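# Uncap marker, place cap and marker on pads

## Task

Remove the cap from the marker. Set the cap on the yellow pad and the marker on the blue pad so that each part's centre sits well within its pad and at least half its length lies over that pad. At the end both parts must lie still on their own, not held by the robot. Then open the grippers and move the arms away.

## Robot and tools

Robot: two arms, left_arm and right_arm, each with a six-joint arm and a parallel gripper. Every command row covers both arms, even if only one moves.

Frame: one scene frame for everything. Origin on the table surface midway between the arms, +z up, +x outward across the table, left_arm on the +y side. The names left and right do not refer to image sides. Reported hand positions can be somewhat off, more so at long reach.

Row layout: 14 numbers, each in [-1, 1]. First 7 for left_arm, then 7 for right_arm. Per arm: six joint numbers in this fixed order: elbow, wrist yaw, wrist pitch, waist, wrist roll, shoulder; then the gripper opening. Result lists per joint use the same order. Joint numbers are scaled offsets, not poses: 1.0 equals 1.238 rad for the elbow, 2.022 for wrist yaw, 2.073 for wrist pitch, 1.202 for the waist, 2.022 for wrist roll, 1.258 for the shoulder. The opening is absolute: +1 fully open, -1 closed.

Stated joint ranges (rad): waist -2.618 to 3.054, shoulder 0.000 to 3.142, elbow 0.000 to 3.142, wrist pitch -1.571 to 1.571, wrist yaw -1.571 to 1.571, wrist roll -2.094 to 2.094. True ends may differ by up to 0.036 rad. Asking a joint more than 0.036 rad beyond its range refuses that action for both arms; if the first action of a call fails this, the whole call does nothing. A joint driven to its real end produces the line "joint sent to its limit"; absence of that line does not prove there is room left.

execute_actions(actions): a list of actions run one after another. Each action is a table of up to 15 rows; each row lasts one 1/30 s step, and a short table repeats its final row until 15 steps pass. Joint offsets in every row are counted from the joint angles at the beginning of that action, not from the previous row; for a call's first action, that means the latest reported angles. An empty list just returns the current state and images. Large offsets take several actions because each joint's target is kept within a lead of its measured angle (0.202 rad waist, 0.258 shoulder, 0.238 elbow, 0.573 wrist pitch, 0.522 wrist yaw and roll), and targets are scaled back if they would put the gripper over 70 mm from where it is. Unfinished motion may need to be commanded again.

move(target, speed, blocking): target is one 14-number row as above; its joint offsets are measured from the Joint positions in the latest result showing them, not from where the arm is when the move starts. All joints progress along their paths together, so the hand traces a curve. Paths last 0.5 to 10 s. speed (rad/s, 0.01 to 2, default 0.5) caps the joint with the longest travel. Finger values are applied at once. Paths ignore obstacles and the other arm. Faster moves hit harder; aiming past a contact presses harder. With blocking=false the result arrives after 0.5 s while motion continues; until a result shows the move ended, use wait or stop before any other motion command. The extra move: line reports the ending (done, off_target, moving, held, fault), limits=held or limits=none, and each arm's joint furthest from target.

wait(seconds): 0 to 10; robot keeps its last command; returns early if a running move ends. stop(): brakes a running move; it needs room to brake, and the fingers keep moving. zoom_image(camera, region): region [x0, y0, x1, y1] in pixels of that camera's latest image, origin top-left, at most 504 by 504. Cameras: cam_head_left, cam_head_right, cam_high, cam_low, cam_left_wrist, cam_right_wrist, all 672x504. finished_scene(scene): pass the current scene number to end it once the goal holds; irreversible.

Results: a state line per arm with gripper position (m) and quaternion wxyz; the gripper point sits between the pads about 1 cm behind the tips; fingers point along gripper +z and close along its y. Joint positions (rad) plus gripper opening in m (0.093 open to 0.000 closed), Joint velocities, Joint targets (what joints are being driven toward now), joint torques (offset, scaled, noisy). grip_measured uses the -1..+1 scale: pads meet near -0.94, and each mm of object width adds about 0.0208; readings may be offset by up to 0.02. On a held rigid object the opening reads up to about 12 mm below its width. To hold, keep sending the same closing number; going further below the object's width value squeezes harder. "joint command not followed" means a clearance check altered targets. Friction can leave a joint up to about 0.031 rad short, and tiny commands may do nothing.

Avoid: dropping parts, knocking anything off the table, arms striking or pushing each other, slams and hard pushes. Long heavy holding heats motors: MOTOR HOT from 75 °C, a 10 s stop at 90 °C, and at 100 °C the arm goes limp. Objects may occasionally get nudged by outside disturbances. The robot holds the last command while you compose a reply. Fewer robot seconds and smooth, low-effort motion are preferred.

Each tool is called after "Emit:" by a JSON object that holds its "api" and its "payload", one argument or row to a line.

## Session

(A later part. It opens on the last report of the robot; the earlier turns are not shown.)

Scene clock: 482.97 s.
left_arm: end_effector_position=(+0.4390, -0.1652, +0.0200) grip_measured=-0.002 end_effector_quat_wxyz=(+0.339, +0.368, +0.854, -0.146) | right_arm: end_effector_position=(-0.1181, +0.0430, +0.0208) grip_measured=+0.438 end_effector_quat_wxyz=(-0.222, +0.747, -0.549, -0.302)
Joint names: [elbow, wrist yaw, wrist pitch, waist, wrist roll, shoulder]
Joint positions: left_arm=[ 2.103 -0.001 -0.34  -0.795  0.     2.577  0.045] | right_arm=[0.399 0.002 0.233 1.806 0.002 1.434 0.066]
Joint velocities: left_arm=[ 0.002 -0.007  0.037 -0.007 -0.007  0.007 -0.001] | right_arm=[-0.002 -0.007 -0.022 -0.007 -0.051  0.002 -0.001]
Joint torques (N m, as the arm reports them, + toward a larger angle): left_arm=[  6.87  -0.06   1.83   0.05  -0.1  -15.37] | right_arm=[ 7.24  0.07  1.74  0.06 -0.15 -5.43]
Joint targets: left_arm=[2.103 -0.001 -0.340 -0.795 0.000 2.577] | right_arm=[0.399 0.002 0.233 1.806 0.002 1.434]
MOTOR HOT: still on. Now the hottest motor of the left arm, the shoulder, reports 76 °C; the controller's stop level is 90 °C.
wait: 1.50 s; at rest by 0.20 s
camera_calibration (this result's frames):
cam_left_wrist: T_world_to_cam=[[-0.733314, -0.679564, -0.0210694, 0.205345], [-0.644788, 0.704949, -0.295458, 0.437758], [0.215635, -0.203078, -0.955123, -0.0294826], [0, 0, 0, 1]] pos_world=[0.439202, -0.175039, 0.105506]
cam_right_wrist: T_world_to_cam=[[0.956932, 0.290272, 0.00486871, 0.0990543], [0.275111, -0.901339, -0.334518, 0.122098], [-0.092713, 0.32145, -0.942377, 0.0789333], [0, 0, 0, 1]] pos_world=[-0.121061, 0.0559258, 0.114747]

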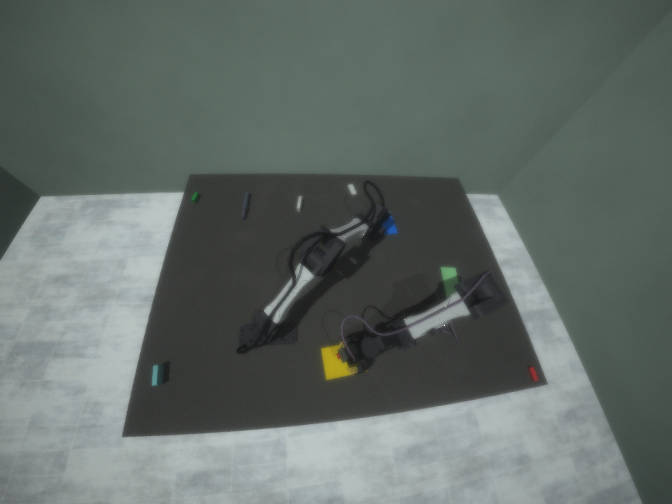

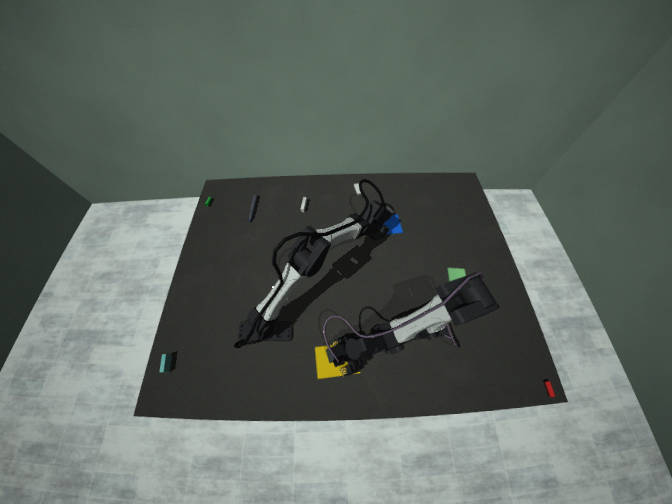

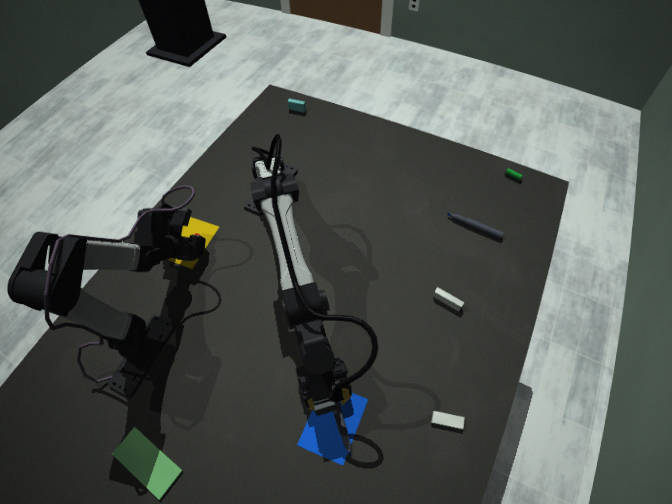

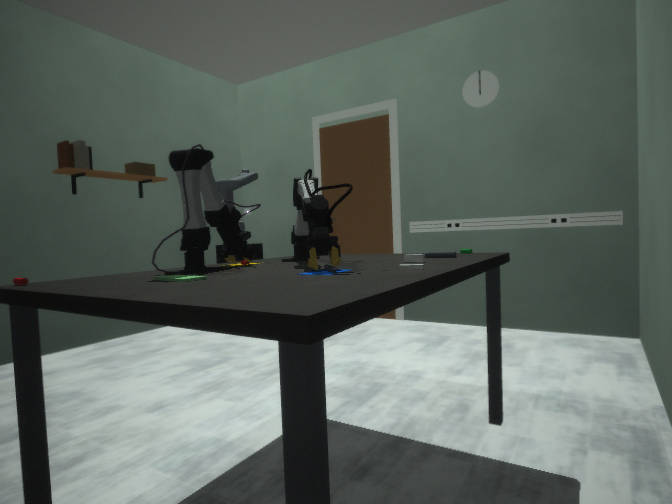

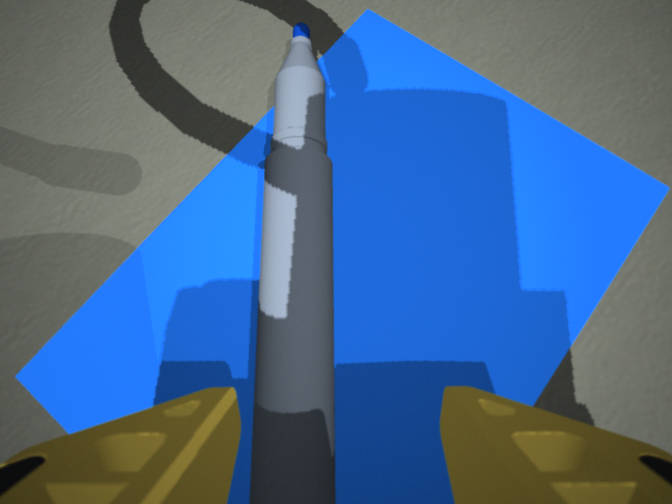

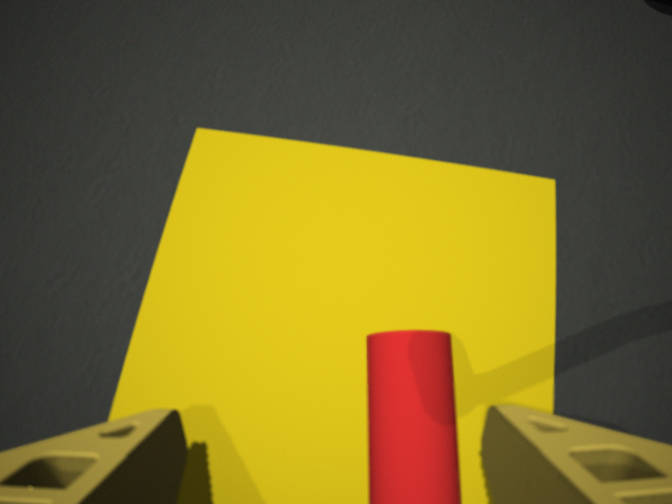

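Both parts are at rest and well inside their pads. Retreating now (left shoulder is warming).

Emit:
{"api": "move", "payload": {
  "target": [-0.45, 0, 0, 0, 0, -0.6, 0.4, 0, 0, -0.1, 0, 0, -0.45, 0.8],
  "speed": 0.7
}}

Scene clock: 486.23 s.
left_arm: end_effector_position=(+0.3606, -0.0822, +0.2293) grip_measured=+0.398 end_effector_quat_wxyz=(+0.431, +0.349, +0.811, -0.185) | right_arm: end_effector_position=(-0.1140, +0.0301, +0.1511) grip_measured=+0.798 end_effector_quat_wxyz=(-0.314, +0.683, -0.501, -0.429)
Joint names: [elbow, wrist yaw, wrist pitch, waist, wrist roll, shoulder]
Joint positions: left_arm=[ 1.574 -0.001 -0.338 -0.795  0.     1.829  0.064] | right_arm=[0.399 0.002 0.036 1.806 0.002 0.885 0.084]
Joint velocities: left_arm=[-0.002  0.066 -0.051  0.017 -0.007 -0.007 -0.   ] | right_arm=[-0.017 -0.007  0.007  0.007 -0.037  0.007  0.001]
Joint torques (N m, as the arm reports them, + toward a larger angle): left_arm=[  5.56  -0.06   2.04   0.06  -0.1  -10.76] | right_arm=[ 9.52  0.07  2.02  0.07 -0.15 -3.68]
Joint targets: left_arm=[1.546 -0.001 -0.340 -0.795 0.000 1.822] | right_arm=[0.399 0.002 0.026 1.806 0.002 0.868]
MOTOR HOT: still on. Now the hottest motor of the left arm, the shoulder, reports 76 °C; the controller's stop level is 90 °C.
move: off_target (left_arm); limits=none; left_arm: farthest joint: the elbow, 0.028 radians from its target (0.557 radians at the start); right_arm: farthest joint: the shoulder, 0.017 radians from its target (0.566 radians at the start)
camera_calibration (this result's frames):
cam_left_wrist: T_world_to_cam=[[-0.729978, -0.683093, -0.0227277, 0.207512], [-0.584381, 0.641045, -0.497554, 0.409831], [0.354445, -0.349922, -0.867135, 0.121938], [0, 0, 0, 1]] pos_world=[0.347757, -0.0783015, 0.314366]
cam_right_wrist: T_world_to_cam=[[0.957214, 0.289382, 0.00038237, 0.0989926], [0.222833, -0.73624, -0.638981, 0.188029], [-0.184628, 0.611727, -0.769222, 0.160877], [0, 0, 0, 1]] pos_world=[-0.106954, 0.0113749, 0.24386]

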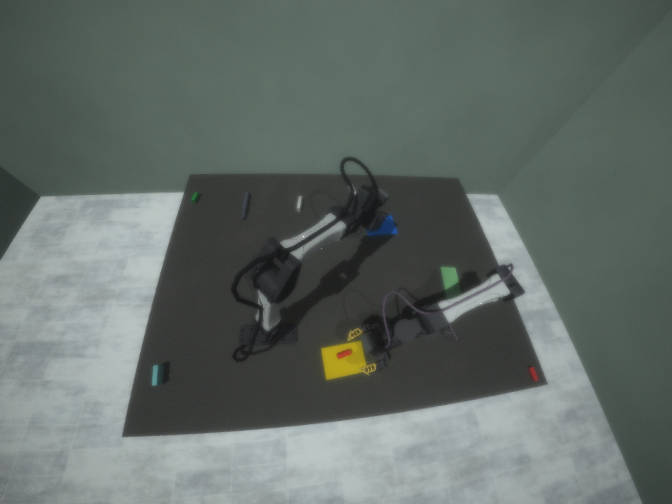

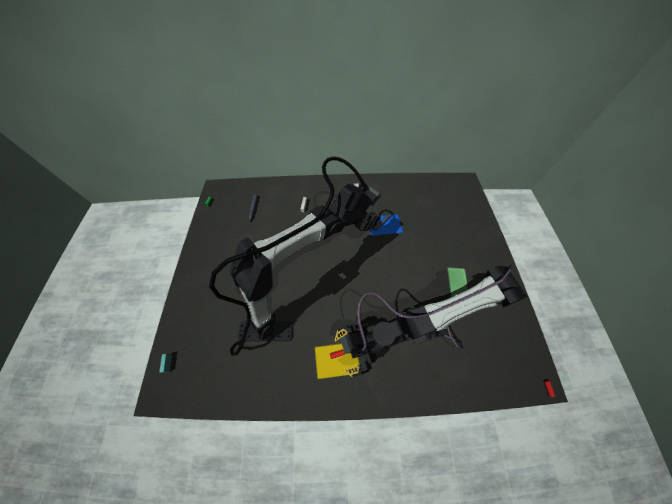

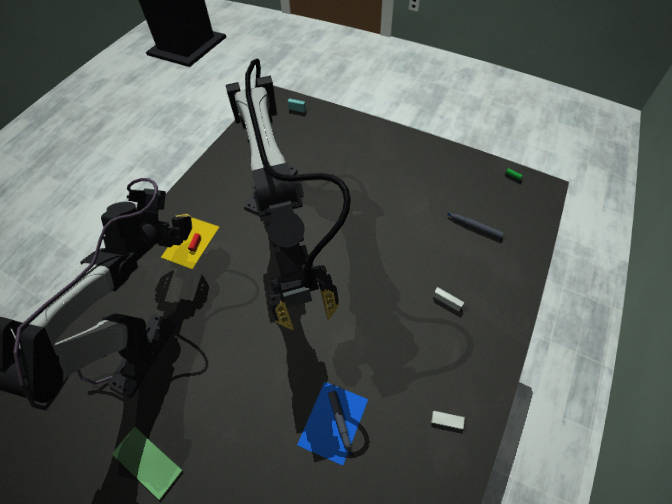

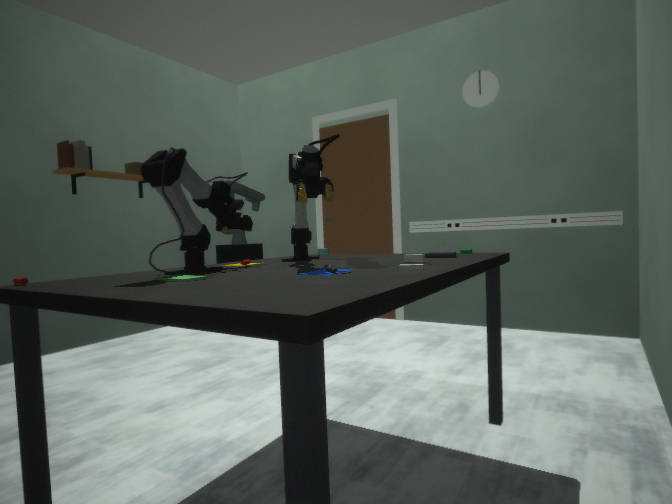

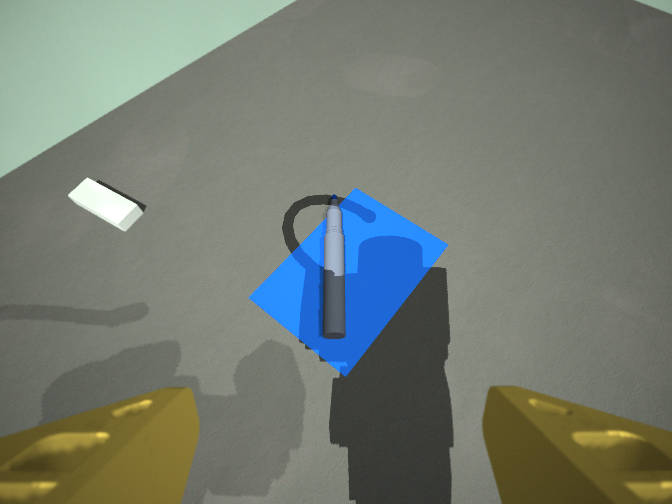

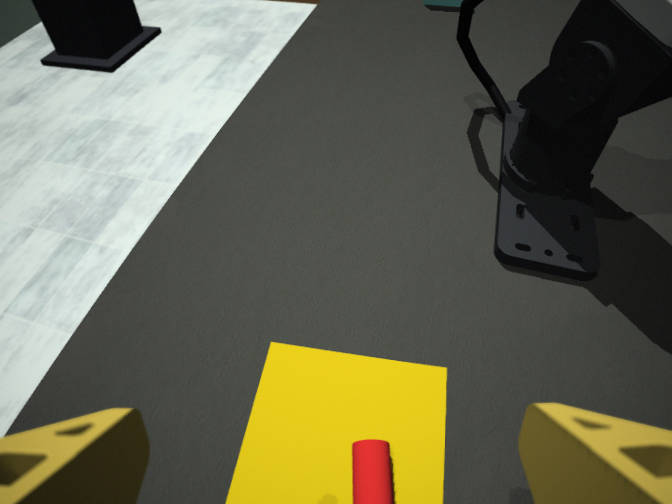

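Emit:
{"api": "zoom_image", "payload": {
  "camera": "cam_head_left",
  "region": [305, 325, 385, 390]
}}

Emit:
{"api": "execute_actions", "payload": {
  "actions": []
}}

Region (305, 325, 385, 390) of cam_head_left's 672x504 image, scaled by 6.300, with more detail than that image has; it fills the top 410 rows of this view, and the rest is white.

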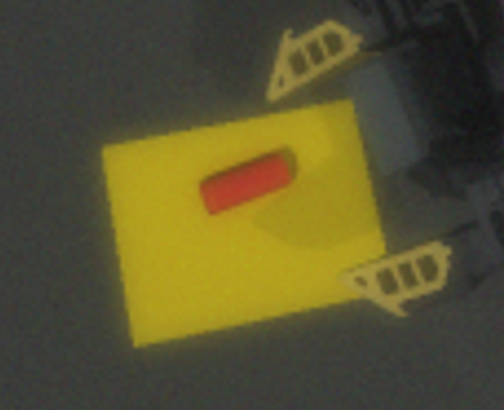

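Scene clock: 488.37 s.
left_arm: end_effector_position=(+0.3606, -0.0822, +0.2293) grip_measured=+0.398 end_effector_quat_wxyz=(+0.431, +0.349, +0.811, -0.185) | right_arm: end_effector_position=(-0.1140, +0.0301, +0.1510) grip_measured=+0.798 end_effector_quat_wxyz=(-0.314, +0.683, -0.501, -0.429)
Joint names: [elbow, wrist yaw, wrist pitch, waist, wrist roll, shoulder]
Joint positions: left_arm=[ 1.574 -0.001 -0.338 -0.795  0.     1.829  0.064] | right_arm=[0.399 0.002 0.036 1.806 0.002 0.885 0.084]
Joint velocities: left_arm=[-0.012 -0.022  0.051  0.007 -0.007  0.002 -0.001] | right_arm=[ 0.002  0.007  0.037  0.002  0.007  0.002 -0.   ]
Joint torques (N m, as the arm reports them, + toward a larger angle): left_arm=[  5.43  -0.06   2.06   0.06  -0.1  -10.66] | right_arm=[ 9.5   0.06  1.99  0.05 -0.14 -3.68]
Joint targets: left_arm=[1.546 -0.001 -0.340 -0.795 0.000 1.822] | right_arm=[0.399 0.002 0.026 1.806 0.002 0.868]
MOTOR HOT: still on. Now the hottest motor of the left arm, the shoulder, reports 75 °C; the controller's stop level is 90 °C.
camera_calibration (this result's frames):
cam_left_wrist: T_world_to_cam=[[-0.729978, -0.683093, -0.0227277, 0.207512], [-0.584381, 0.641045, -0.497554, 0.409831], [0.354445, -0.349922, -0.867135, 0.121938], [0, 0, 0, 1]] pos_world=[0.347757, -0.0783015, 0.314366]
cam_right_wrist: T_world_to_cam=[[0.957214, 0.289382, 0.000387359, 0.0989913], [0.222906, -0.736472, -0.638688, 0.187916], [-0.184539, 0.611447, -0.769466, 0.160894], [0, 0, 0, 1]] pos_world=[-0.106952, 0.0113703, 0.243784]

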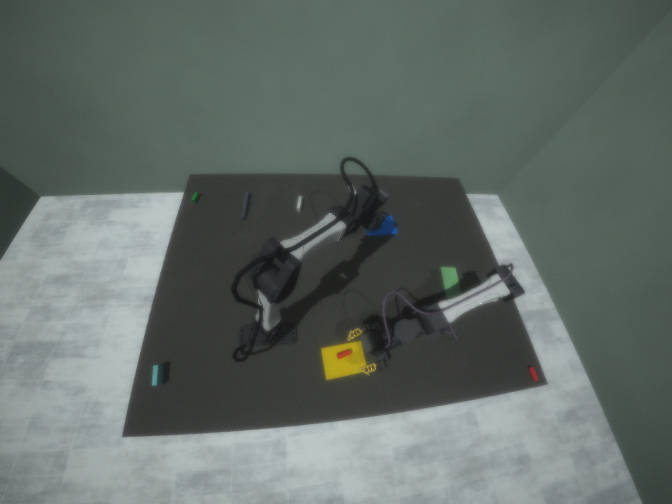

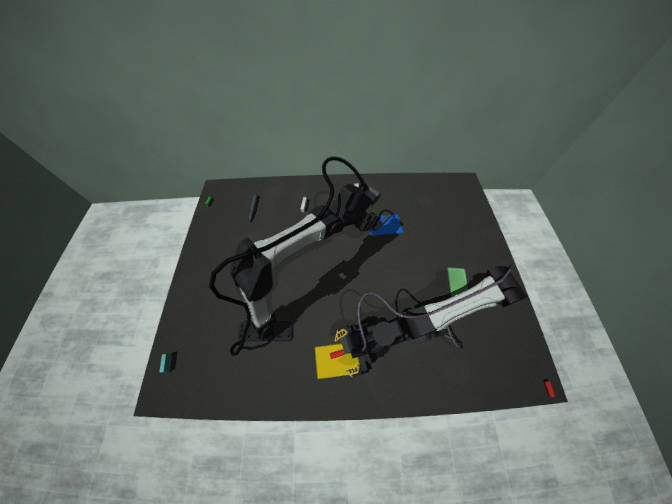

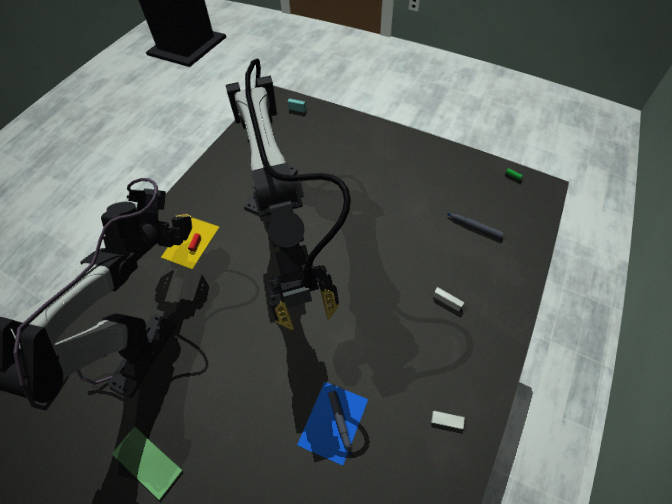

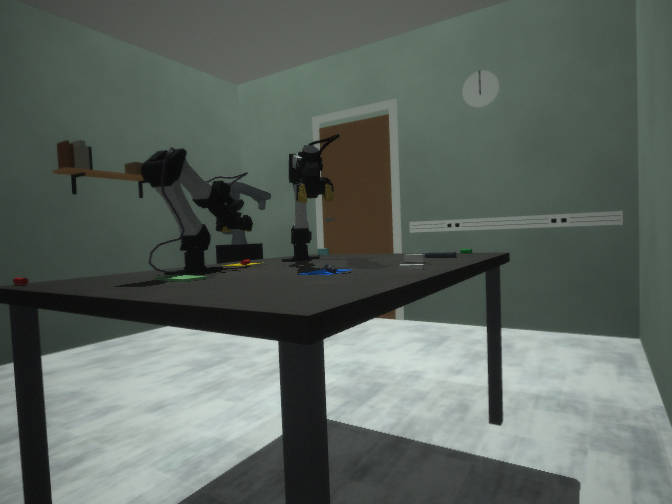

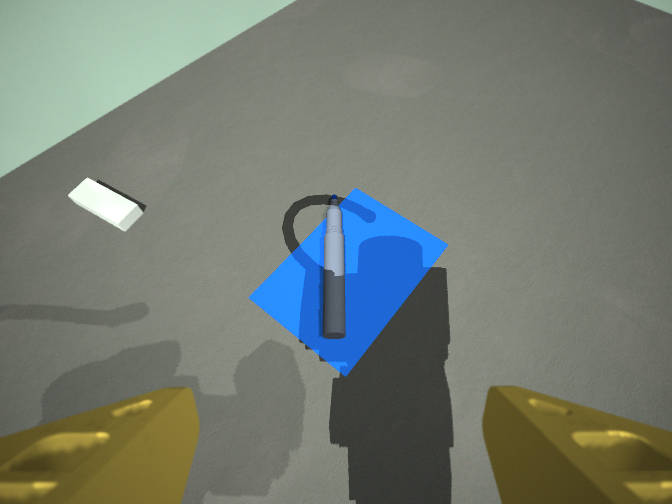

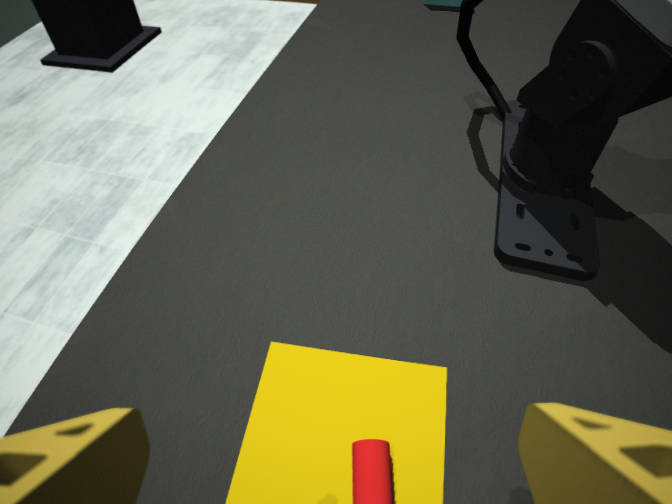

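Emit:
{"api": "finished_scene", "payload": {
  "scene": 2
}}

The scene is finished: the task was done.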